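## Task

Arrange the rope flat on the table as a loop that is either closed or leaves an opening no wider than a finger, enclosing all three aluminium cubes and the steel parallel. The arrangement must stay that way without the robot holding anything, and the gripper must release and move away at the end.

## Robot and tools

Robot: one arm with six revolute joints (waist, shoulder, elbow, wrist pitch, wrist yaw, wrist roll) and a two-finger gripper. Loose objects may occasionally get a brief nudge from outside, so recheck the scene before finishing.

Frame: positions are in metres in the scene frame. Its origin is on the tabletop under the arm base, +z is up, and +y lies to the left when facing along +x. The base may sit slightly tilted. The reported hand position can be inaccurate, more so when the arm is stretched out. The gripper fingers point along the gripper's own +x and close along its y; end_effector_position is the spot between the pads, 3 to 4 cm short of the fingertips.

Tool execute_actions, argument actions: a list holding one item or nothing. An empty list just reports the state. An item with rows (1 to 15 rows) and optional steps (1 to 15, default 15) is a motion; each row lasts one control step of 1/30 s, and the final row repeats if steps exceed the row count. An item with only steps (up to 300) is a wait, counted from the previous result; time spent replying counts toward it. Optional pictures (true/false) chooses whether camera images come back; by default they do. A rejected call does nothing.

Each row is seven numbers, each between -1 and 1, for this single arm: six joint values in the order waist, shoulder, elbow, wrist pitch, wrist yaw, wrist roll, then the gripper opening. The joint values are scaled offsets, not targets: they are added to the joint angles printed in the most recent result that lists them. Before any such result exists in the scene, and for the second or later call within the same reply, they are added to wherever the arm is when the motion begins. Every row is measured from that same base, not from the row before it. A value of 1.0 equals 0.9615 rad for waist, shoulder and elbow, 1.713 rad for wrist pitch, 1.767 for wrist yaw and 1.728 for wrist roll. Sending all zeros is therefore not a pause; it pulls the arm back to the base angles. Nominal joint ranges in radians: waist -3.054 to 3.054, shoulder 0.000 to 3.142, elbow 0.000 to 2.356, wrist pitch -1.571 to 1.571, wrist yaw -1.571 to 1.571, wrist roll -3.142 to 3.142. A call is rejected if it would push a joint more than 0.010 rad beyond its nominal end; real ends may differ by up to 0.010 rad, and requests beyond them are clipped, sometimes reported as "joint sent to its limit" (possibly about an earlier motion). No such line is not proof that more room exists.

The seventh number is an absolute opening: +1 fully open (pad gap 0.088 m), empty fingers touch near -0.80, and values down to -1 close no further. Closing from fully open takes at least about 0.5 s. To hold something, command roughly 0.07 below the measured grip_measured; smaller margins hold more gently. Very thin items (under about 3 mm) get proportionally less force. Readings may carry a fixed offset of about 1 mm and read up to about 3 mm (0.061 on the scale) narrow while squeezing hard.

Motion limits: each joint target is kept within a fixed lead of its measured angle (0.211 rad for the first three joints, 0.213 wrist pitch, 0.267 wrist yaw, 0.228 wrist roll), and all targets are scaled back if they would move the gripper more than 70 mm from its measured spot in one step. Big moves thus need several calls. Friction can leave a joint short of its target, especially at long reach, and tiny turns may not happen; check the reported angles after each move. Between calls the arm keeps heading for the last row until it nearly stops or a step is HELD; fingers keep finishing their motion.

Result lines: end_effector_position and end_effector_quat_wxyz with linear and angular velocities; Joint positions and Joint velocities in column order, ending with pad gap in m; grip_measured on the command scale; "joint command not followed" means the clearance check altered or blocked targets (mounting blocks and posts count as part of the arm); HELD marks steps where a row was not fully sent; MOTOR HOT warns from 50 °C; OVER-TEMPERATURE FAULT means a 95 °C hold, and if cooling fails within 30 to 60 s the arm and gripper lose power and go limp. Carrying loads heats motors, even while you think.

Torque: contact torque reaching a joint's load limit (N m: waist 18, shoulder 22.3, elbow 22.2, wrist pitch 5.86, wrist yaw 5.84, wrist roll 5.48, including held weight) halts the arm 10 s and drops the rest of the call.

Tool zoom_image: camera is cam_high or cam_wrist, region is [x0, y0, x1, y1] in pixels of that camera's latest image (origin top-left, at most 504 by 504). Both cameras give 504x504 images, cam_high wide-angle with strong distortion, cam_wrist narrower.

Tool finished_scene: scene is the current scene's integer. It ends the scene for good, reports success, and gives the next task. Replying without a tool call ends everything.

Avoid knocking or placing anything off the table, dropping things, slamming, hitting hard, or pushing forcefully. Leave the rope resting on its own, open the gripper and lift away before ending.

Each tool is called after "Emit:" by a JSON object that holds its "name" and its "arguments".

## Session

Emit:
{"name": "execute_actions", "arguments": {"actions": []}}

Scene clock: 0.00 s of 4397.00 s.
end_effector_position=(+0.1801, -0.2777, +0.3189) grip_measured=+0.856 end_effector_quat_wxyz=(-0.038, +0.985, +0.007, -0.171) end_effector_velocity=(+0.000, +0.000, +0.003) end_effector_angular_velocity=(+0.002, -0.022, +0.001)
Joint positions: [-1.396  1.547  1.207 -0.938 -1.212  1.964  0.081]
Joint velocities: [-0.002 -0.002 -0.002  0.007 -0.022  0.007  0.   ]
Motor temperatures (°C, as the motors report them): [24 26 24 25 25 25]
Heat: hottest shoulder 26 °C (+0.0 °C/min).

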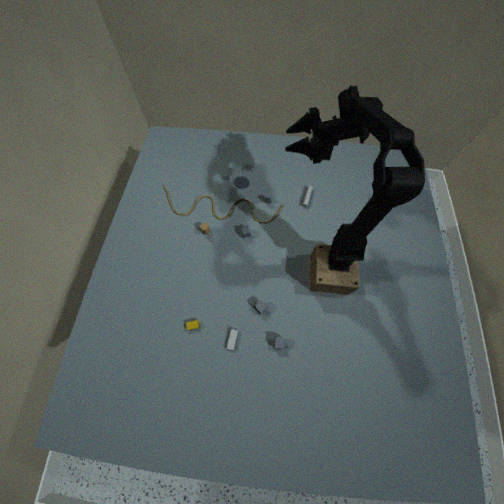

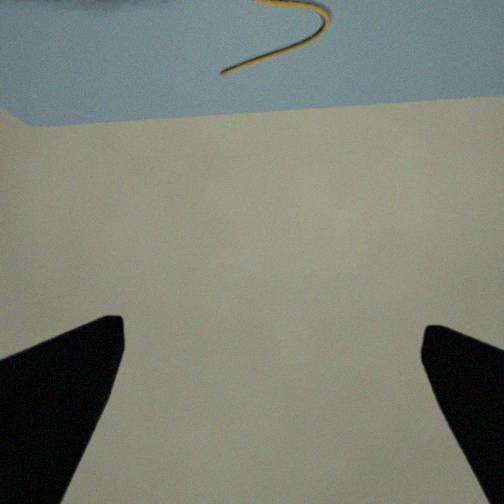

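Emit:
{"name": "zoom_image", "arguments": {"camera": "cam_high", "region": [140,160,340,360]}}

Region (140, 160, 340, 360) of cam_high's 504x504 image, scaled by 2.520, with more detail than that image has.

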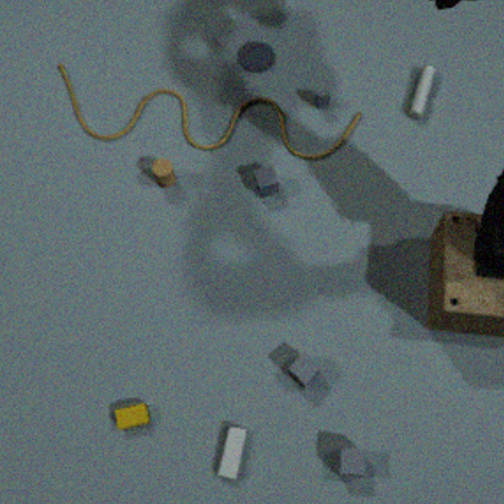

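Emit:
{"name": "execute_actions", "arguments": {"actions": [{"rows":[[0.62,0.26,0.086,-0.075,0.686,-1,1]],"steps":15}], "pictures": false}}

Emit:
{"name": "execute_actions", "arguments": {"actions": [{"steps":40}]}}

Scene clock: 5.87 s of 4397.00 s.
end_effector_position=(+0.2296, -0.2222, +0.1681) grip_measured=+1.000 end_effector_quat_wxyz=(+0.413, +0.615, +0.429, -0.517) end_effector_velocity=(-0.208, -0.187, -0.035) end_effector_angular_velocity=(-1.322, +1.064, +1.866)
Joint positions: [-0.795  1.792  1.277 -1.064 -0.14   1.027  0.088]
Joint velocities: [-0.085 -0.002 -0.002 -0.007  1.692 -1.956  0.   ]
Motor temperatures (°C, as the motors report them): [24 27 24 25 25 25]
Heat: hottest shoulder 27 °C (+10.2 °C/min).
Steps of this call (steps 1 to 90: nothing new was sent; then 2.37 s passed at rest; steps 91 to 105: all 15 steps of this action). Readings (joint positions):
91: [-1.381 1.570 1.219 -0.967 -1.165 1.923]
92: [-1.342 1.603 1.245 -0.987 -1.102 1.867]
94: [-1.245 1.685 1.273 -1.012 -0.974 1.756]
98: [-1.010 1.786 1.274 -1.053 -0.661 1.496]
105: the state above

Scene clock: 7.20 s of 4397.00 s.
end_effector_position=(+0.2129, -0.2373, +0.1667) grip_measured=+1.000 end_effector_quat_wxyz=(+0.604, +0.365, +0.609, -0.361) end_effector_velocity=(+0.001, -0.001, +0.000) end_effector_angular_velocity=(-0.001, -0.010, +0.005)
Joint positions: [-0.802  1.792  1.277 -1.065 -0.003  0.239  0.088]
Joint velocities: [-0.002 -0.002 -0.002  0.007 -0.007 -0.007  0.   ]
Motor temperatures (°C, as the motors report them): [24 27 24 25 25 25]
Heat: hottest shoulder 27 °C (+8.3 °C/min).
Steps of this call (steps 1 to 40: the robot went on to your last target). Readings (joint positions):
1: [-0.799 1.792 1.277 -1.064 -0.094 0.960]
2: [-0.802 1.792 1.277 -1.064 -0.065 0.894]
4: [-0.803 1.792 1.277 -1.064 -0.032 0.760]
8: [-0.803 1.792 1.277 -1.065 -0.010 0.494]
40: the state above

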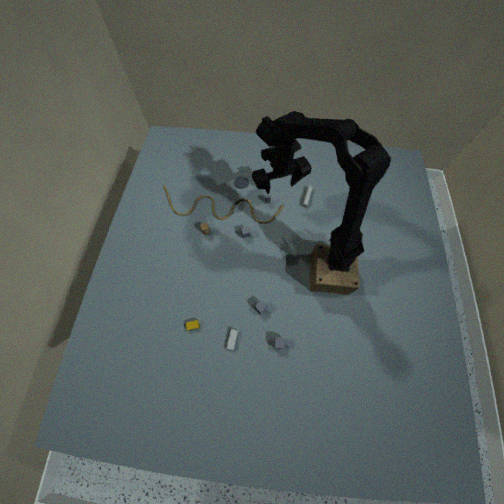

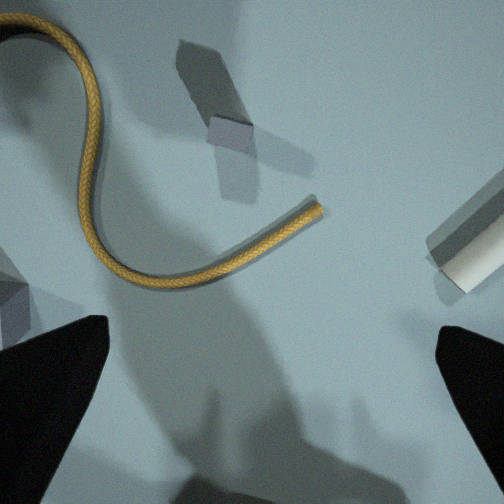

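Emit:
{"name": "execute_actions", "arguments": {"actions": [{"rows":[[0,0.424,0.272,0.087,0,0.12,0.4]],"steps":15}], "pictures": false}}

Emit:
{"name": "execute_actions", "arguments": {"actions": [{"steps":20}]}}

Scene clock: 11.77 s of 4397.00 s.
end_effector_position=(+0.2684, -0.2994, +0.0872) grip_measured=+0.405 end_effector_quat_wxyz=(+0.563, +0.425, +0.570, -0.421) end_effector_velocity=(+0.018, -0.020, +0.011) end_effector_angular_velocity=(-0.070, -0.072, -0.010)
Joint positions: [-0.802  2.198  1.532 -0.916 -0.003  0.442  0.059]
Joint velocities: [-0.002 -0.002  0.046  0.051 -0.007  0.007 -0.002]
Motor temperatures (°C, as the motors report them): [24 27 25 25 25 25]
Heat: hottest shoulder 27 °C (+5.1 °C/min).
Steps of this call (steps 1 to 15: the robot went on to your last target; steps 16 to 90: nothing new was sent; then 1.07 s passed at rest; steps 91 to 105: all 15 steps of this action). Readings (joint positions):
91: [-0.802 1.820 1.302 -1.067 -0.003 0.279]
92: [-0.802 1.860 1.348 -1.022 -0.003 0.325]
94: [-0.802 1.975 1.460 -0.942 -0.003 0.386]
98: [-0.802 2.142 1.528 -0.922 -0.003 0.430]
105: the state above

Scene clock: 12.43 s of 4397.00 s.
end_effector_position=(+0.2687, -0.2996, +0.0874) grip_measured=+0.402 end_effector_quat_wxyz=(+0.563, +0.425, +0.569, -0.422) end_effector_velocity=(-0.000, -0.003, +0.002) end_effector_angular_velocity=(-0.014, -0.003, +0.020)
Joint positions: [-0.802  2.198  1.533 -0.916 -0.003  0.443  0.059]
Joint velocities: [-0.002 -0.007 -0.002  0.007  0.007 -0.022 -0.   ]
Motor temperatures (°C, as the motors report them): [24 27 25 25 25 25]
Heat: hottest shoulder 27 °C (+4.8 °C/min).
Steps of this call (steps 1 to 15: the robot went on to your last target; steps 16 to 20: nothing new was sent). Readings (joint positions):
1: [-0.802 2.198 1.533 -0.915 -0.003 0.443]
2: [-0.802 2.198 1.533 -0.916 -0.003 0.443]
4: [-0.802 2.198 1.533 -0.916 -0.003 0.443]
8: [-0.802 2.198 1.533 -0.916 -0.003 0.443]
20: the state above
The arm was judged still, so your last target was given up. Only a new action makes it travel on or press farther. Fingers that are still opening or closing keep moving.

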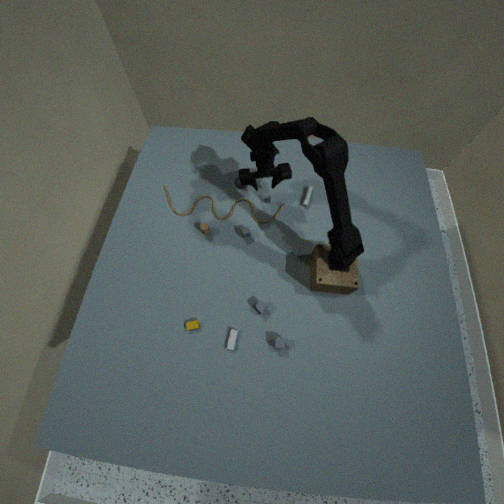

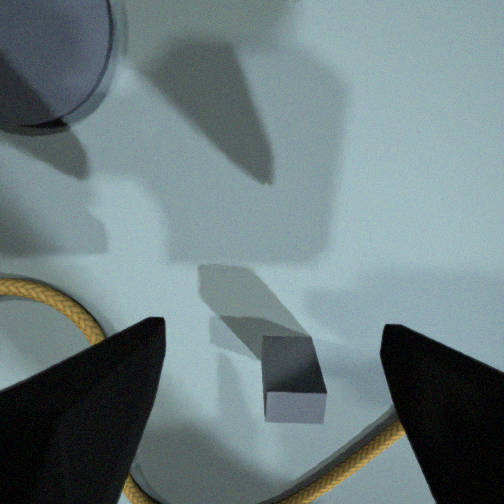

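Emit:
{"name": "execute_actions", "arguments": {"actions": [{"rows":[[0.02,-0.06,-0.22,0.097,0,0,0.4]],"steps":15}], "pictures": false}}

Emit:
{"name": "execute_actions", "arguments": {"actions": [{"steps":15}]}}

Scene clock: 16.13 s of 4397.00 s.
end_effector_position=(+0.2562, -0.2754, +0.0603) grip_measured=+0.402 end_effector_quat_wxyz=(+0.570, +0.419, +0.570, -0.417) end_effector_velocity=(-0.002, +0.005, -0.002) end_effector_angular_velocity=(+0.018, +0.006, -0.005)
Joint positions: [-0.784  2.152  1.333 -0.752 -0.003  0.443  0.059]
Joint velocities: [ 0.002 -0.002 -0.012 -0.007 -0.007  0.007  0.   ]
Motor temperatures (°C, as the motors report them): [24 28 25 25 25 25]
Heat: hottest shoulder 28 °C (+7.4 °C/min).
Steps of this call (steps 1 to 90: nothing new was sent; then 0.20 s passed at rest; steps 91 to 105: all 15 steps of this action). Readings (joint positions):
91: [-0.801 2.187 1.497 -0.862 -0.003 0.443]
92: [-0.799 2.169 1.451 -0.822 -0.003 0.443]
94: [-0.791 2.154 1.384 -0.797 -0.003 0.443]
98: [-0.784 2.154 1.334 -0.764 -0.003 0.443]
105: the state above

Scene clock: 16.63 s of 4397.00 s.
end_effector_position=(+0.2561, -0.2753, +0.0601) grip_measured=+0.402 end_effector_quat_wxyz=(+0.570, +0.419, +0.570, -0.417) end_effector_velocity=(-0.001, +0.002, +0.000) end_effector_angular_velocity=(+0.010, -0.000, -0.010)
Joint positions: [-0.784  2.152  1.332 -0.751 -0.003  0.443  0.059]
Joint velocities: [-0.002 -0.002 -0.002 -0.007 -0.007  0.007 -0.   ]
Motor temperatures (°C, as the motors report them): [24 28 25 25 25 25]
Heat: hottest shoulder 28 °C (+7.2 °C/min).
Steps of this call (steps 1 to 15: the robot went on to your last target). Readings (joint positions):
1: [-0.784 2.152 1.333 -0.752 -0.003 0.443]
2: [-0.784 2.152 1.333 -0.751 -0.003 0.443]
4: [-0.784 2.152 1.333 -0.751 -0.003 0.443]
8: [-0.784 2.152 1.332 -0.751 -0.003 0.443]
15: the state above
The arm was judged still, so your last target was given up. Only a new action makes it travel on or press farther. Fingers that are still opening or closing keep moving.

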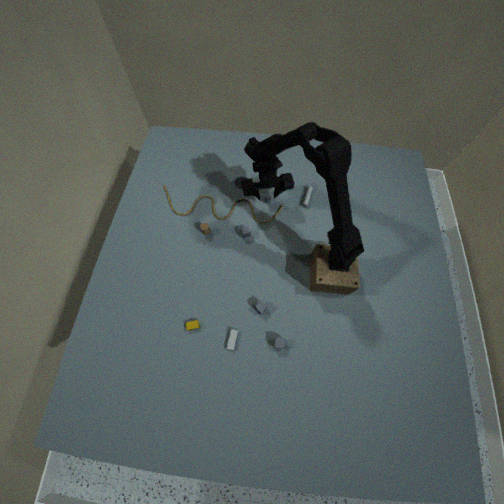

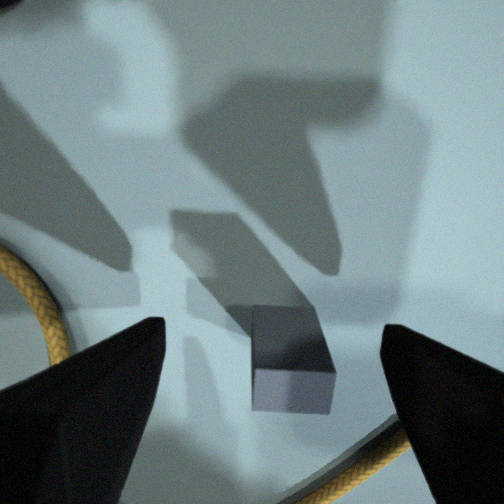

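Emit:
{"name": "execute_actions", "arguments": {"actions": [{"rows":[[0,0,0,0,0,0,-0.6]],"steps":15}], "pictures": false}}

Emit:
{"name": "execute_actions", "arguments": {"actions": [{"rows":[[0,-0.366,-0.044,-0.18,0,0,-0.6]],"steps":15}], "pictures": false}}

Emit:
{"name": "execute_actions", "arguments": {"actions": [{"rows":[[1,0,0,0,0,0,-0.6]],"steps":15}], "pictures": false}}

Emit:
{"name": "execute_actions", "arguments": {"actions": [{"steps":20}], "pictures": false}}

Emit:
{"name": "execute_actions", "arguments": {"actions": [{"rows":[[0.69,0,0,0,0,0,-0.6]],"steps":15}], "pictures": false}}

Emit:
{"name": "execute_actions", "arguments": {"actions": [{"steps":20}]}}

Scene clock: 24.93 s of 4397.00 s.
end_effector_position=(+0.2561, -0.2753, +0.0601) grip_measured=-0.444 end_effector_quat_wxyz=(+0.570, +0.419, +0.570, -0.417) end_effector_velocity=(-0.005, +0.003, +0.000) end_effector_angular_velocity=(+0.011, +0.020, -0.010)
Joint positions: [-0.784  2.152  1.332 -0.751 -0.003  0.443  0.017]
Joint velocities: [-0.002 -0.002 -0.002 -0.022  0.007  0.007 -0.   ]
Motor temperatures (°C, as the motors report them): [24 30 25 25 25 25]
Heat: hottest shoulder 30 °C (+9.6 °C/min).
Steps of this call (steps 1 to 90: nothing new was sent; then 4.80 s passed at rest; steps 91 to 105: all 15 steps of this action). Readings (joint positions):
91: [-0.784 2.152 1.332 -0.751 -0.003 0.443]
92: [-0.784 2.152 1.332 -0.751 -0.003 0.443]
94: [-0.784 2.152 1.332 -0.751 -0.003 0.443]
98: [-0.784 2.152 1.332 -0.751 -0.003 0.443]
105: the state above

Scene clock: 25.43 s of 4397.00 s.
end_effector_position=(+0.2223, -0.2388, +0.1698) grip_measured=-0.444 end_effector_quat_wxyz=(+0.575, +0.419, +0.565, -0.418) end_effector_velocity=(-0.002, +0.006, +0.000) end_effector_angular_velocity=(+0.031, -0.001, +0.020)
Joint positions: [-0.784  1.799  1.298 -1.057 -0.003  0.443  0.017]
Joint velocities: [-0.002 -0.002 -0.002 -0.022 -0.022 -0.022 -0.   ]
Motor temperatures (°C, as the motors report them): [24 30 25 25 25 25]
Heat: hottest shoulder 30 °C (+9.4 °C/min).
Steps of this call (steps 1 to 15: all 15 steps of this action). Readings (joint positions):
1: [-0.784 2.128 1.330 -0.777 -0.003 0.443]
2: [-0.784 2.095 1.319 -0.851 -0.003 0.443]
4: [-0.784 1.992 1.295 -0.969 -0.003 0.443]
8: [-0.784 1.820 1.301 -1.033 -0.003 0.443]
15: the state above

Scene clock: 25.93 s of 4397.00 s.
end_effector_position=(+0.3265, +0.0119, +0.1699) grip_measured=-0.444 end_effector_quat_wxyz=(+0.697, +0.146, +0.687, -0.141) end_effector_velocity=(-0.026, +0.551, +0.000) end_effector_angular_velocity=(+0.108, +0.026, +1.662)
Joint positions: [ 0.074  1.799  1.298 -1.055 -0.003  0.444  0.017]
Joint velocities: [ 1.639 -0.002 -0.002 -0.022 -0.11  -0.022 -0.   ]
Motor temperatures (°C, as the motors report them): [24 30 25 25 25 25]
Heat: hottest shoulder 30 °C (+9.3 °C/min).
Steps of this call (steps 1 to 15: all 15 steps of this action). Readings (joint positions):
1: [-0.769 1.799 1.298 -1.057 0.008 0.444]
2: [-0.728 1.799 1.298 -1.057 0.012 0.444]
4: [-0.610 1.799 1.298 -1.056 0.003 0.444]
8: [-0.355 1.799 1.298 -1.055 -0.000 0.444]
15: the state above

Scene clock: 26.60 s of 4397.00 s.
end_effector_position=(+0.3233, +0.0459, +0.1699) grip_measured=-0.444 end_effector_quat_wxyz=(+0.703, +0.111, +0.694, -0.104) end_effector_velocity=(+0.001, +0.000, +0.000) end_effector_angular_velocity=(+0.008, -0.006, -0.010)
Joint positions: [ 0.177  1.799  1.298 -1.056 -0.006  0.444  0.017]
Joint velocities: [-0.002 -0.002 -0.002  0.007 -0.007  0.007 -0.   ]
Motor temperatures (°C, as the motors report them): [24 30 25 25 25 25]
Heat: hottest shoulder 30 °C (+9.0 °C/min).
Steps of this call (steps 1 to 20: the robot went on to your last target). Readings (joint positions):
1: [0.122 1.799 1.298 -1.055 -0.007 0.444]
2: [0.156 1.799 1.298 -1.055 -0.010 0.444]
4: [0.183 1.799 1.298 -1.056 -0.010 0.444]
8: [0.178 1.799 1.298 -1.056 -0.006 0.444]
20: the state above

Scene clock: 27.10 s of 4397.00 s.
end_effector_position=(+0.2246, +0.2374, +0.1699) grip_measured=-0.444 end_effector_quat_wxyz=(+0.698, -0.121, +0.693, +0.135) end_effector_velocity=(-0.001, -0.006, +0.000) end_effector_angular_velocity=(-0.021, +0.009, +0.015)
Joint positions: [ 0.847  1.799  1.298 -1.055 -0.012  0.444  0.017]
Joint velocities: [-0.007 -0.002 -0.002 -0.022  0.007 -0.022  0.   ]
Motor temperatures (°C, as the motors report them): [24 30 25 25 25 25]
Heat: hottest shoulder 30 °C (+8.9 °C/min).
Steps of this call (steps 1 to 15: all 15 steps of this action). Readings (joint positions):
1: [0.192 1.799 1.298 -1.056 0.006 0.444]
2: [0.232 1.799 1.298 -1.056 0.011 0.444]
4: [0.350 1.799 1.298 -1.054 0.002 0.444]
8: [0.606 1.799 1.298 -1.054 -0.003 0.444]
15: the state above

Scene clock: 27.77 s of 4397.00 s.
end_effector_position=(+0.2265, +0.2356, +0.1699) grip_measured=-0.444 end_effector_quat_wxyz=(+0.699, -0.120, +0.693, +0.131) end_effector_velocity=(+0.001, -0.004, +0.000) end_effector_angular_velocity=(-0.010, -0.000, -0.000)
Joint positions: [ 0.84   1.799  1.298 -1.055 -0.008  0.444  0.017]
Joint velocities: [-0.007 -0.002 -0.002 -0.007  0.007 -0.007 -0.   ]
Motor temperatures (°C, as the motors report them): [24 30 25 25 25 25]
Heat: hottest shoulder 30 °C (+8.6 °C/min).
Steps of this call (steps 1 to 15: the robot went on to your last target; steps 16 to 20: nothing new was sent). Readings (joint positions):
1: [0.845 1.799 1.298 -1.055 -0.010 0.444]
2: [0.843 1.799 1.298 -1.055 -0.009 0.444]
4: [0.841 1.799 1.298 -1.055 -0.008 0.444]
8: [0.840 1.799 1.298 -1.055 -0.008 0.444]
20: the state above
The arm was judged still, so your last target was given up. Only a new action makes it travel on or press farther. Fingers that are still opening or closing keep moving.

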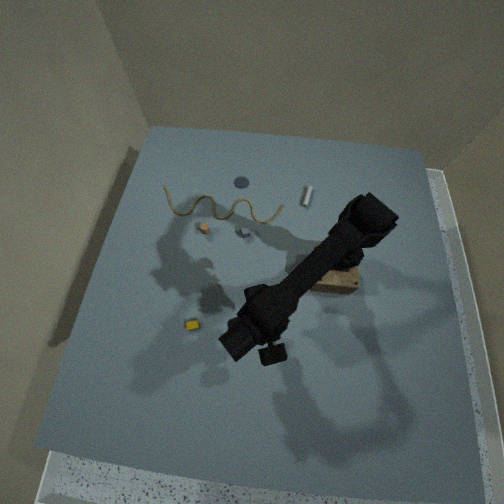

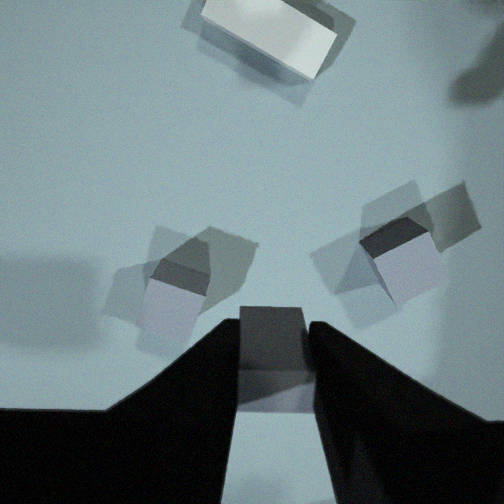

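Emit:
{"name": "execute_actions", "arguments": {"actions": [{"rows":[[-0.04,0.209,-0.222,0.234,0,0,-0.6]],"steps":15}], "pictures": false}}

Emit:
{"name": "execute_actions", "arguments": {"actions": [{"steps":15}], "pictures": false}}

Emit:
{"name": "execute_actions", "arguments": {"actions": [{"rows":[[0,0,0,0,0,0,0.1]],"steps":12}], "pictures": false}}

Emit:
{"name": "execute_actions", "arguments": {"actions": [{"rows":[[0,-0.209,0.222,-0.234,0,0,0.4]],"steps":15}], "pictures": false}}

Emit:
{"name": "execute_actions", "arguments": {"actions": [{"rows":[[-1,0,0,0,0,-0.257,0.4]],"steps":15}], "pictures": false}}

Emit:
{"name": "execute_actions", "arguments": {"actions": [{"steps":20}], "pictures": false}}

Emit:
{"name": "execute_actions", "arguments": {"actions": [{"rows":[[-0.23,0,0,0,0,0,0.4]],"steps":15}], "pictures": false}}

Emit:
{"name": "execute_actions", "arguments": {"actions": [{"steps":15}]}}

Scene clock: 35.77 s of 4397.00 s.
end_effector_position=(+0.2353, +0.2273, +0.0605) grip_measured=-0.444 end_effector_quat_wxyz=(+0.696, -0.110, +0.700, +0.115) end_effector_velocity=(-0.005, -0.002, +0.000) end_effector_angular_velocity=(-0.010, +0.021, -0.005)
Joint positions: [ 0.803  2.     1.088 -0.659 -0.008  0.444  0.017]
Joint velocities: [ 0.002 -0.002 -0.002 -0.022 -0.007  0.007 -0.   ]
Motor temperatures (°C, as the motors report them): [24 31 26 25 25 25]
Heat: hottest shoulder 31 °C (+8.4 °C/min).
Steps of this call (steps 1 to 90: nothing new was sent; then 4.50 s passed at rest; steps 91 to 105: all 15 steps of this action). Readings (joint positions):
91: [0.839 1.812 1.282 -1.029 -0.008 0.444]
92: [0.835 1.825 1.259 -0.978 -0.008 0.444]
94: [0.823 1.887 1.201 -0.878 -0.008 0.444]
98: [0.805 1.995 1.100 -0.715 -0.008 0.444]
105: the state above

Scene clock: 36.27 s of 4397.00 s.
end_effector_position=(+0.2361, +0.2281, +0.0605) grip_measured=-0.444 end_effector_quat_wxyz=(+0.698, -0.109, +0.698, +0.116) end_effector_velocity=(-0.002, -0.002, -0.001) end_effector_angular_velocity=(-0.003, +0.014, +0.020)
Joint positions: [ 0.803  2.     1.088 -0.654 -0.008  0.444  0.017]
Joint velocities: [-0.002  0.002 -0.002 -0.007 -0.007 -0.022  0.   ]
Motor temperatures (°C, as the motors report them): [24 31 26 25 25 25]
Heat: hottest shoulder 31 °C (+8.3 °C/min).
Steps of this call (steps 1 to 15: the robot went on to your last target). Readings (joint positions):
1: [0.803 2.000 1.088 -0.659 -0.008 0.444]
2: [0.803 2.000 1.088 -0.657 -0.008 0.444]
4: [0.803 2.000 1.088 -0.654 -0.008 0.444]
8: [0.803 2.000 1.088 -0.654 -0.008 0.444]
15: the state above
The arm was judged still, so your last target was given up. Only a new action makes it travel on or press farther. Fingers that are still opening or closing keep moving.

Scene clock: 36.67 s of 4397.00 s.
end_effector_position=(+0.2361, +0.2281, +0.0605) grip_measured=+0.089 end_effector_quat_wxyz=(+0.698, -0.109, +0.698, +0.116) end_effector_velocity=(+0.002, -0.000, +0.000) end_effector_angular_velocity=(+0.010, -0.000, +0.015)
Joint positions: [ 0.803  2.     1.088 -0.654 -0.008  0.444  0.043]
Joint velocities: [-0.007 -0.002 -0.002  0.007 -0.007 -0.022  0.005]
Motor temperatures (°C, as the motors report them): [24 31 26 25 25 25]
Heat: hottest shoulder 31 °C (+8.2 °C/min).
Steps of this call (steps 1 to 12: all 12 steps of this action). Readings (joint positions):
1: [0.803 2.000 1.088 -0.654 -0.008 0.444]
2: [0.803 2.000 1.088 -0.654 -0.008 0.444]
4: [0.803 2.000 1.088 -0.654 -0.008 0.444]
8: [0.803 2.000 1.088 -0.654 -0.008 0.444]
12: the state above

Scene clock: 37.17 s of 4397.00 s.
end_effector_position=(+0.2370, +0.2290, +0.1722) grip_measured=+0.397 end_effector_quat_wxyz=(+0.705, -0.104, +0.691, +0.121) end_effector_velocity=(-0.004, -0.004, +0.000) end_effector_angular_velocity=(-0.010, +0.020, +0.020)
Joint positions: [ 0.803  1.795  1.303 -1.049 -0.008  0.444  0.058]
Joint velocities: [-0.002 -0.002 -0.002 -0.022 -0.007 -0.022  0.   ]
Motor temperatures (°C, as the motors report them): [24 31 26 25 25 25]
Heat: hottest shoulder 31 °C (+8.1 °C/min).
Steps of this call (steps 1 to 15: all 15 steps of this action). Readings (joint positions):
1: [0.803 1.989 1.104 -0.686 -0.008 0.444]
2: [0.803 1.975 1.124 -0.735 -0.008 0.444]
4: [0.803 1.920 1.181 -0.825 -0.008 0.444]
8: [0.803 1.808 1.289 -0.996 -0.008 0.444]
15: the state above

Scene clock: 37.67 s of 4397.00 s.
end_effector_position=(+0.3284, -0.0319, +0.1722) grip_measured=+0.398 end_effector_quat_wxyz=(+0.717, +0.040, +0.695, -0.035) end_effector_velocity=(-0.054, -0.549, +0.001) end_effector_angular_velocity=(-0.124, +0.015, -1.596)
Joint positions: [-0.061  1.795  1.303 -1.047 -0.008  0.006  0.058]
Joint velocities: [-1.614 -0.002  0.002 -0.007  0.125 -0.022 -0.   ]
Motor temperatures (°C, as the motors report them): [24 31 26 25 25 25]
Heat: hottest shoulder 31 °C (+8.0 °C/min).
Steps of this call (steps 1 to 15: all 15 steps of this action). Readings (joint positions):
1: [0.787 1.795 1.303 -1.050 -0.019 0.386]
2: [0.744 1.795 1.303 -1.049 -0.021 0.316]
4: [0.625 1.795 1.303 -1.049 -0.014 0.186]
8: [0.371 1.795 1.303 -1.047 -0.012 0.044]
15: the state above

Scene clock: 38.33 s of 4397.00 s.
end_effector_position=(+0.3236, -0.0636, +0.1722) grip_measured=+0.398 end_effector_quat_wxyz=(+0.715, +0.071, +0.692, -0.069) end_effector_velocity=(-0.002, +0.001, +0.000) end_effector_angular_velocity=(+0.008, +0.006, +0.005)
Joint positions: [-0.158  1.795  1.303 -1.048 -0.006  0.003  0.058]
Joint velocities: [-0.002 -0.002 -0.002 -0.007 -0.007 -0.007 -0.   ]
Motor temperatures (°C, as the motors report them): [24 31 26 25 25 25]
Heat: hottest shoulder 31 °C (+7.8 °C/min).
Steps of this call (steps 1 to 20: the robot went on to your last target). Readings (joint positions):
1: [-0.108 1.795 1.303 -1.047 -0.004 0.006]
2: [-0.139 1.795 1.303 -1.047 -0.003 0.006]
4: [-0.163 1.795 1.303 -1.048 -0.003 0.004]
8: [-0.158 1.795 1.303 -1.048 -0.006 0.003]
20: the state above

Scene clock: 38.83 s of 4397.00 s.
end_effector_position=(+0.3017, -0.1335, +0.1722) grip_measured=+0.398 end_effector_quat_wxyz=(+0.703, +0.146, +0.680, -0.148) end_effector_velocity=(-0.002, +0.002, +0.000) end_effector_angular_velocity=(+0.022, -0.002, +0.015)
Joint positions: [-0.379  1.795  1.303 -1.047 -0.003  0.001  0.058]
Joint velocities: [-0.007 -0.002 -0.002 -0.007 -0.022 -0.022 -0.   ]
Motor temperatures (°C, as the motors report them): [24 31 26 25 25 25]
Heat: hottest shoulder 31 °C (+7.7 °C/min).
Steps of this call (steps 1 to 15: all 15 steps of this action). Readings (joint positions):
1: [-0.173 1.795 1.303 -1.048 -0.018 0.001]
2: [-0.215 1.795 1.303 -1.048 -0.020 0.001]
4: [-0.316 1.795 1.303 -1.047 -0.006 0.001]
8: [-0.389 1.795 1.303 -1.047 -0.001 0.001]
15: the state above

Scene clock: 39.33 s of 4397.00 s.
end_effector_position=(+0.3017, -0.1335, +0.1722) grip_measured=+0.398 end_effector_quat_wxyz=(+0.703, +0.146, +0.680, -0.148) end_effector_velocity=(-0.002, +0.001, +0.000) end_effector_angular_velocity=(+0.009, +0.004, +0.005)
Joint positions: [-0.379  1.795  1.303 -1.047 -0.003  0.001  0.058]
Joint velocities: [-0.002 -0.002 -0.002 -0.007 -0.007 -0.007  0.   ]
Motor temperatures (°C, as the motors report them): [24 31 26 25 25 25]
Heat: hottest shoulder 31 °C (+7.6 °C/min).
Steps of this call (steps 1 to 15: the robot went on to your last target). Readings (joint positions):
1: [-0.379 1.795 1.303 -1.047 -0.003 0.001]
2: [-0.379 1.795 1.303 -1.047 -0.003 0.001]
4: [-0.379 1.795 1.303 -1.047 -0.003 0.001]
8: [-0.379 1.795 1.303 -1.047 -0.003 0.001]
15: the state above
The arm was judged still, so your last target was given up. Only a new action makes it travel on or press farther. Fingers that are still opening or closing keep moving.

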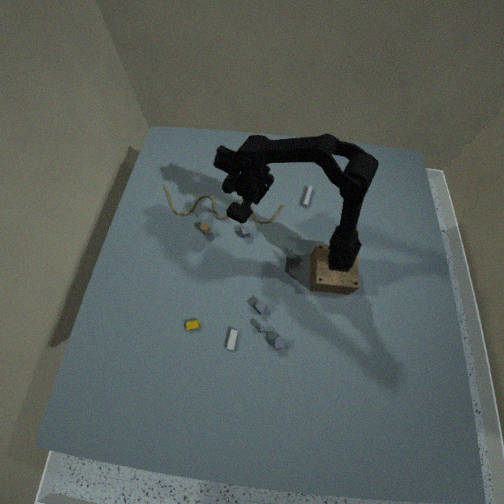

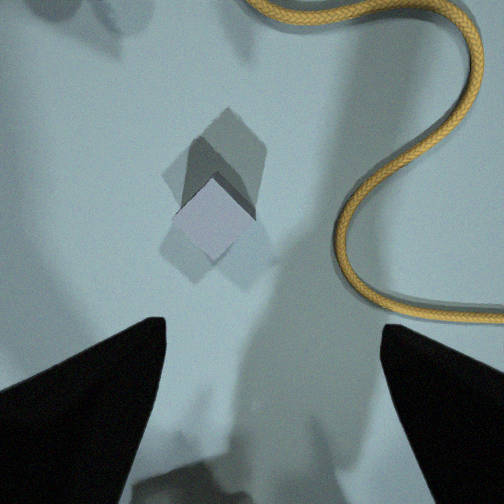

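Emit:
{"name": "execute_actions", "arguments": {"actions": [{"rows":[[0.09,0.2,-0.08,0.15,0,0.42,0.5]],"steps":15}], "pictures": false}}

Emit:
{"name": "execute_actions", "arguments": {"actions": [{"rows":[[0,0.1,-0.04,0.07,0,0,0.5]],"steps":15}], "pictures": false}}

Emit:
{"name": "execute_actions", "arguments": {"actions": [{"steps":15}]}}

Scene clock: 44.53 s of 4397.00 s.
end_effector_position=(+0.3313, -0.1131, +0.0944) grip_measured=+0.497 end_effector_quat_wxyz=(+0.621, +0.353, +0.607, -0.348) end_effector_velocity=(-0.001, -0.001, -0.001) end_effector_angular_velocity=(+0.010, -0.005, -0.190)
Joint positions: [-0.291  1.986  1.228 -0.793 -0.003  0.708  0.063]
Joint velocities: [-0.007 -0.002 -0.007  0.007 -0.007  0.183  0.   ]
Motor temperatures (°C, as the motors report them): [24 31 26 25 25 25]
Heat: hottest shoulder 31 °C (+6.7 °C/min).
Steps of this call (steps 1 to 90: nothing new was sent; then 1.70 s passed at rest; steps 91 to 105: all 15 steps of this action). Readings (joint positions):
91: [-0.374 1.814 1.296 -1.021 -0.002 0.044]
92: [-0.360 1.837 1.290 -0.954 -0.002 0.106]
94: [-0.324 1.911 1.276 -0.855 -0.002 0.238]
98: [-0.290 1.985 1.229 -0.815 -0.003 0.506]
105: the state above

Scene clock: 45.03 s of 4397.00 s.
end_effector_position=(+0.3390, -0.1210, +0.0672) grip_measured=+0.498 end_effector_quat_wxyz=(+0.629, +0.352, +0.596, -0.355) end_effector_velocity=(+0.000, +0.000, +0.003) end_effector_angular_velocity=(+0.006, -0.005, +0.005)
Joint positions: [-0.298  2.056  1.208 -0.677  0.013  0.708  0.063]
Joint velocities: [-0.002 -0.007  0.002 -0.007 -0.007 -0.007 -0.   ]
Motor temperatures (°C, as the motors report them): [24 31 26 25 25 25]
Heat: hottest shoulder 31 °C (+6.7 °C/min).
Steps of this call (steps 1 to 15: all 15 steps of this action). Readings (joint positions):
1: [-0.291 1.995 1.224 -0.773 -0.003 0.710]
2: [-0.291 2.007 1.222 -0.732 -0.003 0.710]
4: [-0.291 2.042 1.218 -0.697 -0.003 0.710]
8: [-0.298 2.056 1.208 -0.683 0.014 0.708]
15: the state above

Scene clock: 45.53 s of 4397.00 s.
end_effector_position=(+0.3390, -0.1210, +0.0672) grip_measured=+0.498 end_effector_quat_wxyz=(+0.629, +0.352, +0.596, -0.355) end_effector_velocity=(-0.002, +0.001, +0.000) end_effector_angular_velocity=(+0.008, +0.005, +0.020)
Joint positions: [-0.298  2.056  1.208 -0.677  0.013  0.708  0.063]
Joint velocities: [-0.002 -0.002 -0.002 -0.007 -0.007 -0.022 -0.   ]
Motor temperatures (°C, as the motors report them): [24 31 26 25 25 25]
Heat: hottest shoulder 31 °C (+6.6 °C/min).
Steps of this call (steps 1 to 15: the robot went on to your last target). Readings (joint positions):
1: [-0.298 2.056 1.208 -0.677 0.013 0.708]
2: [-0.298 2.056 1.208 -0.677 0.013 0.708]
4: [-0.298 2.056 1.208 -0.677 0.013 0.708]
8: [-0.298 2.056 1.208 -0.677 0.013 0.708]
15: the state above
The arm was judged still, so your last target was given up. Only a new action makes it travel on or press farther. Fingers that are still opening or closing keep moving.

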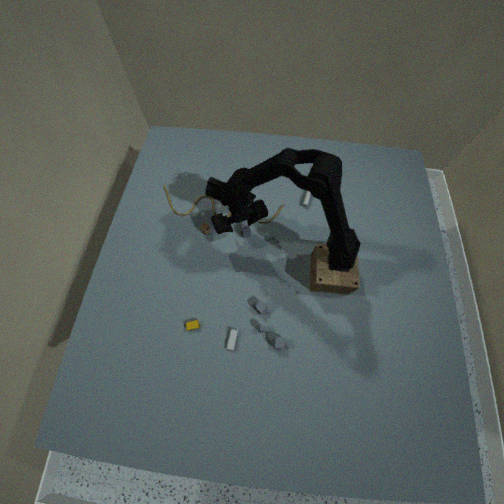

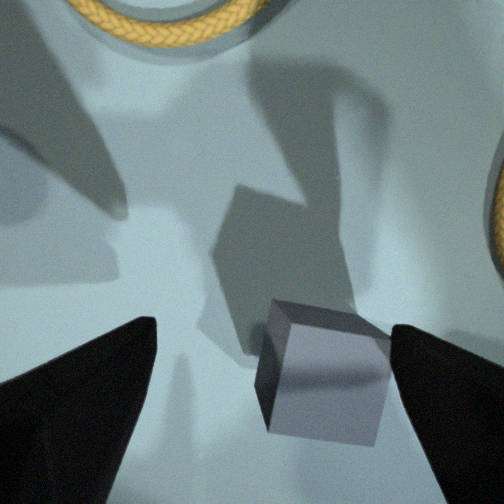

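Finger on the cube edge; open fully, pull in slightly, descend, grip.

Emit:
{"name": "execute_actions", "arguments": {"actions": [{"rows":[[0,-0.03,0,0,0,0.08,1]],"steps":12}], "pictures": false}}

Emit:
{"name": "execute_actions", "arguments": {"actions": [{"rows":[[0,0.03,-0.08,0.03,0,0,1]],"steps":15}], "pictures": false}}

Emit:
{"name": "execute_actions", "arguments": {"actions": [{"rows":[[0,0,0,0,0,0,-0.4]],"steps":15}], "pictures": false}}

Emit:
{"name": "execute_actions", "arguments": {"actions": [{"steps":10}], "pictures": false}}

Emit:
{"name": "execute_actions", "arguments": {"actions": [{"rows":[[0,-0.27,0.17,-0.25,0,0,-0.4]],"steps":15}], "pictures": false}}

Emit:
{"name": "execute_actions", "arguments": {"actions": [{"rows":[[1,-0.25,-0.25,0,0,-0.49,-0.4]],"steps":15}], "pictures": false}}

Emit:
{"name": "execute_actions", "arguments": {"actions": [{"steps":25}]}}

Scene clock: 52.93 s of 4397.00 s.
end_effector_position=(+0.3414, -0.1216, +0.0731) grip_measured=+1.000 end_effector_quat_wxyz=(+0.610, +0.395, +0.564, -0.391) end_effector_velocity=(-0.004, +0.001, +0.003) end_effector_angular_velocity=(-0.002, +0.013, -0.020)
Joint positions: [-0.298  2.039  1.208 -0.676  0.011  0.842  0.088]
Joint velocities: [ 0.002 -0.012 -0.002 -0.022  0.007  0.022  0.   ]
Motor temperatures (°C, as the motors report them): [24 31 26 26 26 25]
Heat: hottest shoulder 31 °C (+5.7 °C/min).
Steps of this call (steps 1 to 90: nothing new was sent; then 4.00 s passed at rest; steps 91 to 102: all 12 steps of this action). Readings (joint positions):
91: [-0.298 2.050 1.208 -0.677 0.013 0.738]
92: [-0.298 2.045 1.208 -0.677 0.013 0.773]
94: [-0.298 2.041 1.208 -0.676 0.011 0.811]
98: [-0.298 2.040 1.208 -0.676 0.011 0.836]
102: the state above

Scene clock: 53.43 s of 4397.00 s.
end_effector_position=(+0.3255, -0.1160, +0.0520) grip_measured=+1.000 end_effector_quat_wxyz=(+0.597, +0.392, +0.578, -0.395) end_effector_velocity=(-0.002, +0.001, +0.000) end_effector_angular_velocity=(+0.009, +0.005, +0.005)
Joint positions: [-0.298  2.06   1.14  -0.626  0.011  0.842  0.088]
Joint velocities: [-0.002 -0.002 -0.002 -0.007 -0.007 -0.007  0.   ]
Motor temperatures (°C, as the motors report them): [24 31 26 26 26 25]
Heat: hottest shoulder 31 °C (+5.6 °C/min).
Steps of this call (steps 1 to 15: all 15 steps of this action). Readings (joint positions):
1: [-0.298 2.039 1.197 -0.661 0.011 0.842]
2: [-0.298 2.039 1.185 -0.647 0.011 0.842]
4: [-0.298 2.045 1.163 -0.640 0.011 0.842]
8: [-0.298 2.060 1.140 -0.631 0.011 0.842]
15: the state above

Scene clock: 53.93 s of 4397.00 s.
end_effector_position=(+0.3255, -0.1161, +0.0520) grip_measured=-0.215 end_effector_quat_wxyz=(+0.597, +0.391, +0.578, -0.395) end_effector_velocity=(-0.009, +0.004, +0.001) end_effector_angular_velocity=(+0.022, +0.041, +0.005)
Joint positions: [-0.298  2.06   1.14  -0.626  0.012  0.842  0.028]
Joint velocities: [-0.002 -0.002  0.002 -0.051 -0.007 -0.007 -0.024]
Motor temperatures (°C, as the motors report them): [24 31 26 26 26 25]
Heat: hottest shoulder 31 °C (+5.6 °C/min).
Steps of this call (steps 1 to 15: all 15 steps of this action). Readings (joint positions):
1: [-0.298 2.060 1.140 -0.626 0.011 0.842]
2: [-0.298 2.060 1.140 -0.626 0.011 0.842]
4: [-0.298 2.060 1.140 -0.626 0.011 0.842]
8: [-0.298 2.060 1.140 -0.626 0.012 0.842]
15: the state above

Scene clock: 54.27 s of 4397.00 s.
end_effector_position=(+0.3255, -0.1161, +0.0520) grip_measured=-0.204 end_effector_quat_wxyz=(+0.597, +0.391, +0.578, -0.395) end_effector_velocity=(-0.000, +0.000, +0.001) end_effector_angular_velocity=(+0.007, +0.000, +0.020)
Joint positions: [-0.298  2.06   1.14  -0.626  0.012  0.842  0.029]
Joint velocities: [-0.002 -0.002  0.002 -0.007 -0.007 -0.022 -0.   ]
Motor temperatures (°C, as the motors report them): [24 31 26 26 26 25]
Heat: hottest shoulder 31 °C (+5.5 °C/min).
Steps of this call (steps 1 to 10: the robot went on to your last target). Readings (joint positions):
1: [-0.298 2.060 1.140 -0.626 0.012 0.842]
2: [-0.298 2.060 1.140 -0.626 0.012 0.842]
4: [-0.298 2.060 1.140 -0.626 0.012 0.842]
8: [-0.298 2.060 1.140 -0.626 0.012 0.842]
10: the state above

Scene clock: 54.77 s of 4397.00 s.
end_effector_position=(+0.3110, -0.1110, +0.1716) grip_measured=-0.204 end_effector_quat_wxyz=(+0.599, +0.392, +0.576, -0.395) end_effector_velocity=(-0.001, +0.005, +0.000) end_effector_angular_velocity=(+0.023, -0.000, +0.010)
Joint positions: [-0.298  1.799  1.305 -1.048  0.012  0.842  0.029]
Joint velocities: [ 0.002 -0.002 -0.002 -0.007 -0.022 -0.007 -0.   ]
Motor temperatures (°C, as the motors report them): [24 31 26 26 26 25]
Heat: hottest shoulder 31 °C (+5.5 °C/min).
Steps of this call (steps 1 to 15: all 15 steps of this action). Readings (joint positions):
1: [-0.298 2.046 1.153 -0.654 0.012 0.842]
2: [-0.298 2.030 1.167 -0.705 0.012 0.842]
4: [-0.298 1.964 1.200 -0.794 0.012 0.842]
8: [-0.298 1.824 1.288 -0.985 0.012 0.842]
15: the state above

Scene clock: 55.27 s of 4397.00 s.
end_effector_position=(+0.2377, +0.1311, +0.1784) grip_measured=-0.204 end_effector_quat_wxyz=(+0.699, -0.169, +0.675, +0.167) end_effector_velocity=(-0.223, +0.398, +0.001) end_effector_angular_velocity=(+0.075, +0.034, +2.034)
Joint positions: [ 0.55   1.573  1.079 -1.046  0.012  0.031  0.029]
Joint velocities: [ 1.629 -0.022 -0.017  0.007 -0.095 -0.403  0.   ]
Motor temperatures (°C, as the motors report them): [24 31 26 26 26 25]
Heat: hottest shoulder 31 °C (+5.4 °C/min).
Steps of this call (steps 1 to 15: all 15 steps of this action). Readings (joint positions):
1: [-0.285 1.772 1.277 -1.025 0.022 0.798]
2: [-0.250 1.734 1.233 -1.030 0.024 0.743]
4: [-0.140 1.648 1.150 -1.056 0.018 0.620]
8: [0.118 1.580 1.094 -1.047 0.014 0.351]
15: the state above

Scene clock: 56.10 s of 4397.00 s.
end_effector_position=(+0.2208, +0.1565, +0.1787) grip_measured=-0.204 end_effector_quat_wxyz=(+0.685, -0.216, +0.661, +0.217) end_effector_velocity=(-0.002, -0.002, -0.000) end_effector_angular_velocity=(-0.011, +0.001, +0.024)
Joint positions: [ 0.66   1.569  1.076 -1.047  0.008 -0.002  0.029]
Joint velocities: [ 0.002 -0.002 -0.002 -0.007  0.007 -0.022 -0.   ]
Motor temperatures (°C, as the motors report them): [24 31 26 26 26 25]
Heat: hottest shoulder 31 °C (+5.3 °C/min).
Steps of this call (steps 1 to 25: the robot went on to your last target). Readings (joint positions):
1: [0.597 1.572 1.079 -1.046 0.008 0.020]
2: [0.629 1.571 1.078 -1.046 0.006 0.013]
4: [0.655 1.569 1.077 -1.047 0.006 0.005]
8: [0.658 1.569 1.076 -1.047 0.008 -0.000]
25: the state above

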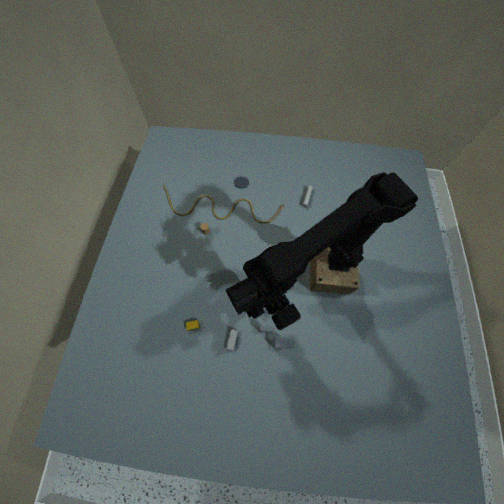

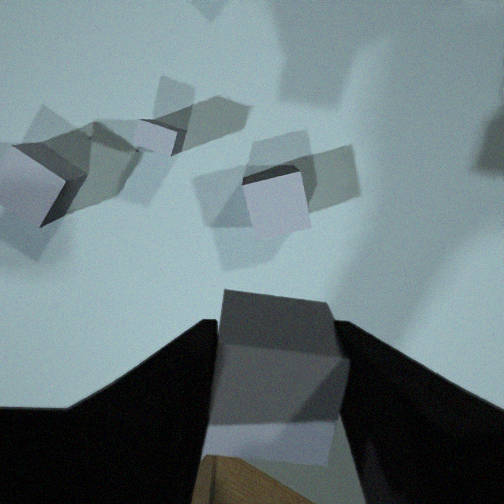

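Emit:
{"name": "execute_actions", "arguments": {"actions": [{"rows":[[0.23,0,0,0,0,0,-0.4]],"steps":12}], "pictures": false}}

Emit:
{"name": "execute_actions", "arguments": {"actions": [{"rows":[[0,0.297,-0.287,0.31,0,0,-0.4]],"steps":15}], "pictures": false}}

Emit:
{"name": "execute_actions", "arguments": {"actions": [{"steps":15}], "pictures": false}}

Emit:
{"name": "execute_actions", "arguments": {"actions": [{"rows":[[0,0,0,0,0,0,0.2]],"steps":12}], "pictures": false}}

Emit:
{"name": "execute_actions", "arguments": {"actions": [{"rows":[[0,-0.297,0.287,-0.31,0,0,0.3]],"steps":15}], "pictures": false}}

Emit:
{"name": "execute_actions", "arguments": {"actions": [{"rows":[[-1,0,0,0,0,0.58,0.3]],"steps":15}], "pictures": false}}

Emit:
{"name": "execute_actions", "arguments": {"actions": [{"steps":20}], "pictures": false}}

Emit:
{"name": "execute_actions", "arguments": {"actions": [{"rows":[[-0.8,0,0,0,0,0,0.3]],"steps":15}], "pictures": false}}

Emit:
{"name": "execute_actions", "arguments": {"actions": [{"steps":15}], "pictures": false}}

Emit:
{"name": "execute_actions", "arguments": {"actions": [{"rows":[[0,0.45,0,0.245,0,0,0.3]],"steps":15}], "pictures": false}}

Emit:
{"name": "execute_actions", "arguments": {"actions": [{"steps":20}]}}

Scene clock: 67.50 s of 4397.00 s.
end_effector_position=(+0.1811, +0.2014, +0.1787) grip_measured=-0.204 end_effector_quat_wxyz=(+0.657, -0.286, +0.634, +0.292) end_effector_velocity=(-0.002, -0.001, -0.000) end_effector_angular_velocity=(-0.001, +0.010, +0.005)
Joint positions: [ 0.88   1.569  1.076 -1.046  0.005 -0.002  0.029]
Joint velocities: [-0.002 -0.002 -0.002 -0.007 -0.007 -0.007  0.   ]
Motor temperatures (°C, as the motors report them): [24 31 26 26 26 25]
Heat: hottest shoulder 31 °C (+4.0 °C/min).
Steps of this call (steps 1 to 15: the robot went on to your last target; steps 16 to 90: nothing new was sent; then 8.00 s passed at rest; steps 91 to 102: all 12 steps of this action). Readings (joint positions):
91: [0.679 1.569 1.076 -1.047 0.022 -0.002]
92: [0.728 1.569 1.076 -1.046 0.024 -0.002]
94: [0.828 1.569 1.076 -1.046 0.006 -0.002]
98: [0.880 1.569 1.076 -1.046 0.004 -0.002]
102: the state above

Scene clock: 68.00 s of 4397.00 s.
end_effector_position=(+0.1792, +0.1992, +0.0500) grip_measured=-0.204 end_effector_quat_wxyz=(+0.646, -0.291, +0.644, +0.288) end_effector_velocity=(+0.001, -0.002, -0.001) end_effector_angular_velocity=(-0.003, -0.007, -0.010)
Joint positions: [ 0.88   1.849  0.806 -0.527  0.005 -0.002  0.029]
Joint velocities: [-0.002 -0.002 -0.007  0.007  0.007  0.007  0.   ]
Motor temperatures (°C, as the motors report them): [24 31 26 26 26 25]
Heat: hottest shoulder 31 °C (+4.0 °C/min).
Steps of this call (steps 1 to 15: all 15 steps of this action). Readings (joint positions):
1: [0.880 1.584 1.058 -1.018 0.005 -0.002]
2: [0.880 1.604 1.033 -0.961 0.005 -0.002]
4: [0.880 1.683 0.968 -0.871 0.005 -0.002]
8: [0.880 1.829 0.828 -0.652 0.005 -0.002]
15: the state above

Scene clock: 68.50 s of 4397.00 s.
end_effector_position=(+0.1808, +0.2010, +0.0500) grip_measured=-0.204 end_effector_quat_wxyz=(+0.650, -0.289, +0.641, +0.289) end_effector_velocity=(+0.000, +0.001, +0.000) end_effector_angular_velocity=(+0.010, +0.001, +0.005)
Joint positions: [ 0.88   1.849  0.806 -0.516  0.005 -0.002  0.029]
Joint velocities: [-0.002 -0.002 -0.002  0.007 -0.007 -0.007  0.   ]
Motor temperatures (°C, as the motors report them): [24 31 26 26 26 25]
Heat: hottest shoulder 31 °C (+4.0 °C/min).
Steps of this call (steps 1 to 15: the robot went on to your last target). Readings (joint positions):
1: [0.880 1.849 0.806 -0.524 0.005 -0.002]
2: [0.880 1.849 0.806 -0.520 0.005 -0.002]
4: [0.880 1.849 0.806 -0.517 0.005 -0.002]
8: [0.880 1.849 0.806 -0.516 0.005 -0.002]
15: the state above

Scene clock: 68.90 s of 4397.00 s.
end_effector_position=(+0.1808, +0.2010, +0.0500) grip_measured=+0.191 end_effector_quat_wxyz=(+0.650, -0.289, +0.641, +0.289) end_effector_velocity=(-0.001, -0.002, +0.000) end_effector_angular_velocity=(-0.001, +0.010, +0.000)
Joint positions: [ 0.88   1.849  0.806 -0.516  0.005 -0.002  0.048]
Joint velocities: [-0.007 -0.002 -0.002 -0.007 -0.007 -0.007  0.004]
Motor temperatures (°C, as the motors report them): [24 31 26 26 26 25]
Heat: hottest shoulder 31 °C (+4.0 °C/min).
Steps of this call (steps 1 to 12: all 12 steps of this action). Readings (joint positions):
1: [0.880 1.849 0.806 -0.516 0.005 -0.002]
2: [0.880 1.849 0.806 -0.516 0.005 -0.002]
4: [0.880 1.849 0.806 -0.516 0.005 -0.002]
8: [0.880 1.849 0.806 -0.516 0.005 -0.002]
12: the state above

Scene clock: 69.40 s of 4397.00 s.
end_effector_position=(+0.1836, +0.2042, +0.1820) grip_measured=+0.297 end_effector_quat_wxyz=(+0.664, -0.283, +0.626, +0.295) end_effector_velocity=(-0.013, -0.012, -0.001) end_effector_angular_velocity=(-0.056, +0.059, +0.010)
Joint positions: [ 0.88   1.561  1.082 -1.036  0.005 -0.002  0.054]
Joint velocities: [ 0.002 -0.002 -0.002 -0.081 -0.007 -0.007  0.   ]
Motor temperatures (°C, as the motors report them): [24 31 26 26 26 25]
Heat: hottest shoulder 31 °C (+4.0 °C/min).
Steps of this call (steps 1 to 15: all 15 steps of this action). Readings (joint positions):
1: [0.880 1.834 0.824 -0.553 0.005 -0.002]
2: [0.880 1.813 0.845 -0.605 0.005 -0.002]
4: [0.880 1.746 0.907 -0.679 0.005 -0.002]
8: [0.880 1.602 1.053 -0.896 0.005 -0.002]
15: the state above

Scene clock: 69.90 s of 4397.00 s.
end_effector_position=(+0.2749, -0.0100, +0.1820) grip_measured=+0.298 end_effector_quat_wxyz=(+0.646, +0.334, +0.607, -0.320) end_effector_velocity=(-0.018, -0.419, -0.001) end_effector_angular_velocity=(-0.077, +0.009, -2.277)
Joint positions: [ 0.006  1.561  1.082 -1.034  0.007  0.929  0.054]
Joint velocities: [-1.458  0.002 -0.002 -0.007  0.125  0.813 -0.   ]
Motor temperatures (°C, as the motors report them): [24 31 26 26 26 25]
Heat: hottest shoulder 31 °C (+4.0 °C/min).
Steps of this call (steps 1 to 15: all 15 steps of this action). Readings (joint positions):
1: [0.862 1.561 1.082 -1.036 -0.006 0.047]
2: [0.813 1.561 1.082 -1.036 -0.007 0.117]
4: [0.686 1.561 1.082 -1.035 0.002 0.252]
8: [0.433 1.561 1.082 -1.034 0.003 0.519]
15: the state above

Scene clock: 70.57 s of 4397.00 s.
end_effector_position=(+0.2729, -0.0336, +0.1820) grip_measured=+0.298 end_effector_quat_wxyz=(+0.619, +0.380, +0.580, -0.368) end_effector_velocity=(-0.002, -0.001, -0.001) end_effector_angular_velocity=(+0.008, +0.011, +0.000)
Joint positions: [-0.079  1.561  1.082 -1.034  0.009  0.998  0.054]
Joint velocities: [-0.007  0.002 -0.002 -0.007 -0.007 -0.007 -0.   ]
Motor temperatures (°C, as the motors report them): [24 31 26 26 26 25]
Heat: hottest shoulder 31 °C (+4.0 °C/min).
Steps of this call (steps 1 to 20: the robot went on to your last target). Readings (joint positions):
1: [-0.034 1.561 1.082 -1.034 0.010 0.952]
2: [-0.058 1.561 1.082 -1.034 0.010 0.966]
4: [-0.075 1.561 1.082 -1.034 0.010 0.983]
8: [-0.076 1.561 1.082 -1.034 0.009 0.994]
20: the state above

Scene clock: 71.07 s of 4397.00 s.
end_effector_position=(+0.1746, -0.2127, +0.1820) grip_measured=+0.298 end_effector_quat_wxyz=(+0.439, +0.566, +0.398, -0.573) end_effector_velocity=(-0.046, -0.035, -0.000) end_effector_angular_velocity=(+0.010, +0.000, -0.190)
Joint positions: [-0.837  1.561  1.082 -1.033  0.013  0.998  0.054]
Joint velocities: [-0.212 -0.002 -0.002 -0.007 -0.007 -0.022 -0.   ]
Motor temperatures (°C, as the motors report them): [24 31 26 26 26 25]
Heat: hottest shoulder 31 °C (+4.0 °C/min).
Steps of this call (steps 1 to 15: all 15 steps of this action). Readings (joint positions):
1: [-0.099 1.561 1.082 -1.034 -0.005 0.998]
2: [-0.150 1.561 1.082 -1.034 -0.005 0.998]
4: [-0.277 1.561 1.082 -1.033 0.004 0.998]
8: [-0.530 1.561 1.082 -1.033 0.006 0.998]
15: the state above

Scene clock: 71.57 s of 4397.00 s.
end_effector_position=(+0.1730, -0.2140, +0.1820) grip_measured=+0.298 end_effector_quat_wxyz=(+0.437, +0.568, +0.395, -0.574) end_effector_velocity=(-0.001, +0.000, +0.001) end_effector_angular_velocity=(+0.006, -0.003, +0.015)
Joint positions: [-0.845  1.561  1.082 -1.033  0.012  0.998  0.054]
Joint velocities: [-0.007 -0.002  0.002 -0.007 -0.007 -0.022 -0.   ]
Motor temperatures (°C, as the motors report them): [24 31 26 26 26 25]
Heat: hottest shoulder 31 °C (+4.0 °C/min).
Steps of this call (steps 1 to 15: the robot went on to your last target). Readings (joint positions):
1: [-0.842 1.561 1.082 -1.033 0.013 0.998]
2: [-0.842 1.561 1.082 -1.033 0.013 0.998]
4: [-0.842 1.561 1.082 -1.033 0.012 0.998]
8: [-0.844 1.561 1.082 -1.033 0.012 0.998]
15: the state above
The arm was judged still, so your last target was given up. Only a new action makes it travel on or press farther. Fingers that are still opening or closing keep moving.

Scene clock: 72.07 s of 4397.00 s.
end_effector_position=(+0.2118, -0.2612, +0.0644) grip_measured=+0.298 end_effector_quat_wxyz=(+0.435, +0.568, +0.398, -0.574) end_effector_velocity=(-0.001, +0.002, +0.000) end_effector_angular_velocity=(+0.010, +0.000, +0.020)
Joint positions: [-0.845  1.984  1.082 -0.616  0.012  0.998  0.054]
Joint velocities: [-0.002 -0.002 -0.002 -0.007 -0.007 -0.022 -0.   ]
Motor temperatures (°C, as the motors report them): [24 31 26 26 26 25]
Heat: hottest shoulder 31 °C (+4.0 °C/min).
Steps of this call (steps 1 to 15: all 15 steps of this action). Readings (joint positions):
1: [-0.845 1.589 1.082 -1.008 0.012 0.998]
2: [-0.845 1.628 1.086 -0.929 0.012 0.998]
4: [-0.845 1.748 1.095 -0.787 0.012 0.998]
8: [-0.845 1.947 1.091 -0.655 0.012 0.998]
15: the state above

Scene clock: 72.73 s of 4397.00 s.
end_effector_position=(+0.2119, -0.2614, +0.0641) grip_measured=+0.298 end_effector_quat_wxyz=(+0.435, +0.568, +0.398, -0.574) end_effector_velocity=(+0.001, +0.002, +0.002) end_effector_angular_velocity=(+0.006, -0.004, +0.010)
Joint positions: [-0.845  1.986  1.082 -0.615  0.012  0.998  0.054]
Joint velocities: [ 0.002 -0.007 -0.002 -0.007 -0.007 -0.007 -0.   ]
Motor temperatures (°C, as the motors report them): [24 31 26 26 26 25]
Heat: hottest shoulder 31 °C (+4.0 °C/min).
Steps of this call (steps 1 to 15: the robot went on to your last target; steps 16 to 20: nothing new was sent). Readings (joint positions):
1: [-0.845 1.985 1.082 -0.616 0.012 0.998]
2: [-0.845 1.986 1.082 -0.616 0.012 0.998]
4: [-0.845 1.986 1.082 -0.615 0.012 0.998]
8: [-0.845 1.986 1.082 -0.615 0.012 0.998]
20: the state above
The arm was judged still, so your last target was given up. Only a new action makes it travel on or press farther. Fingers that are still opening or closing keep moving.

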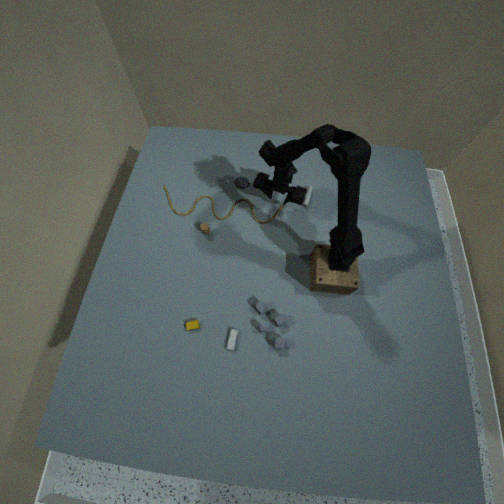

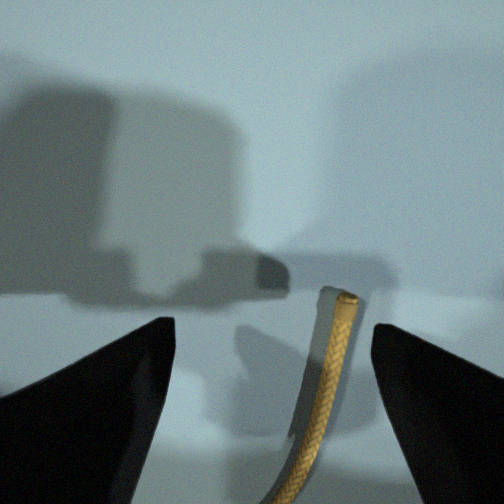

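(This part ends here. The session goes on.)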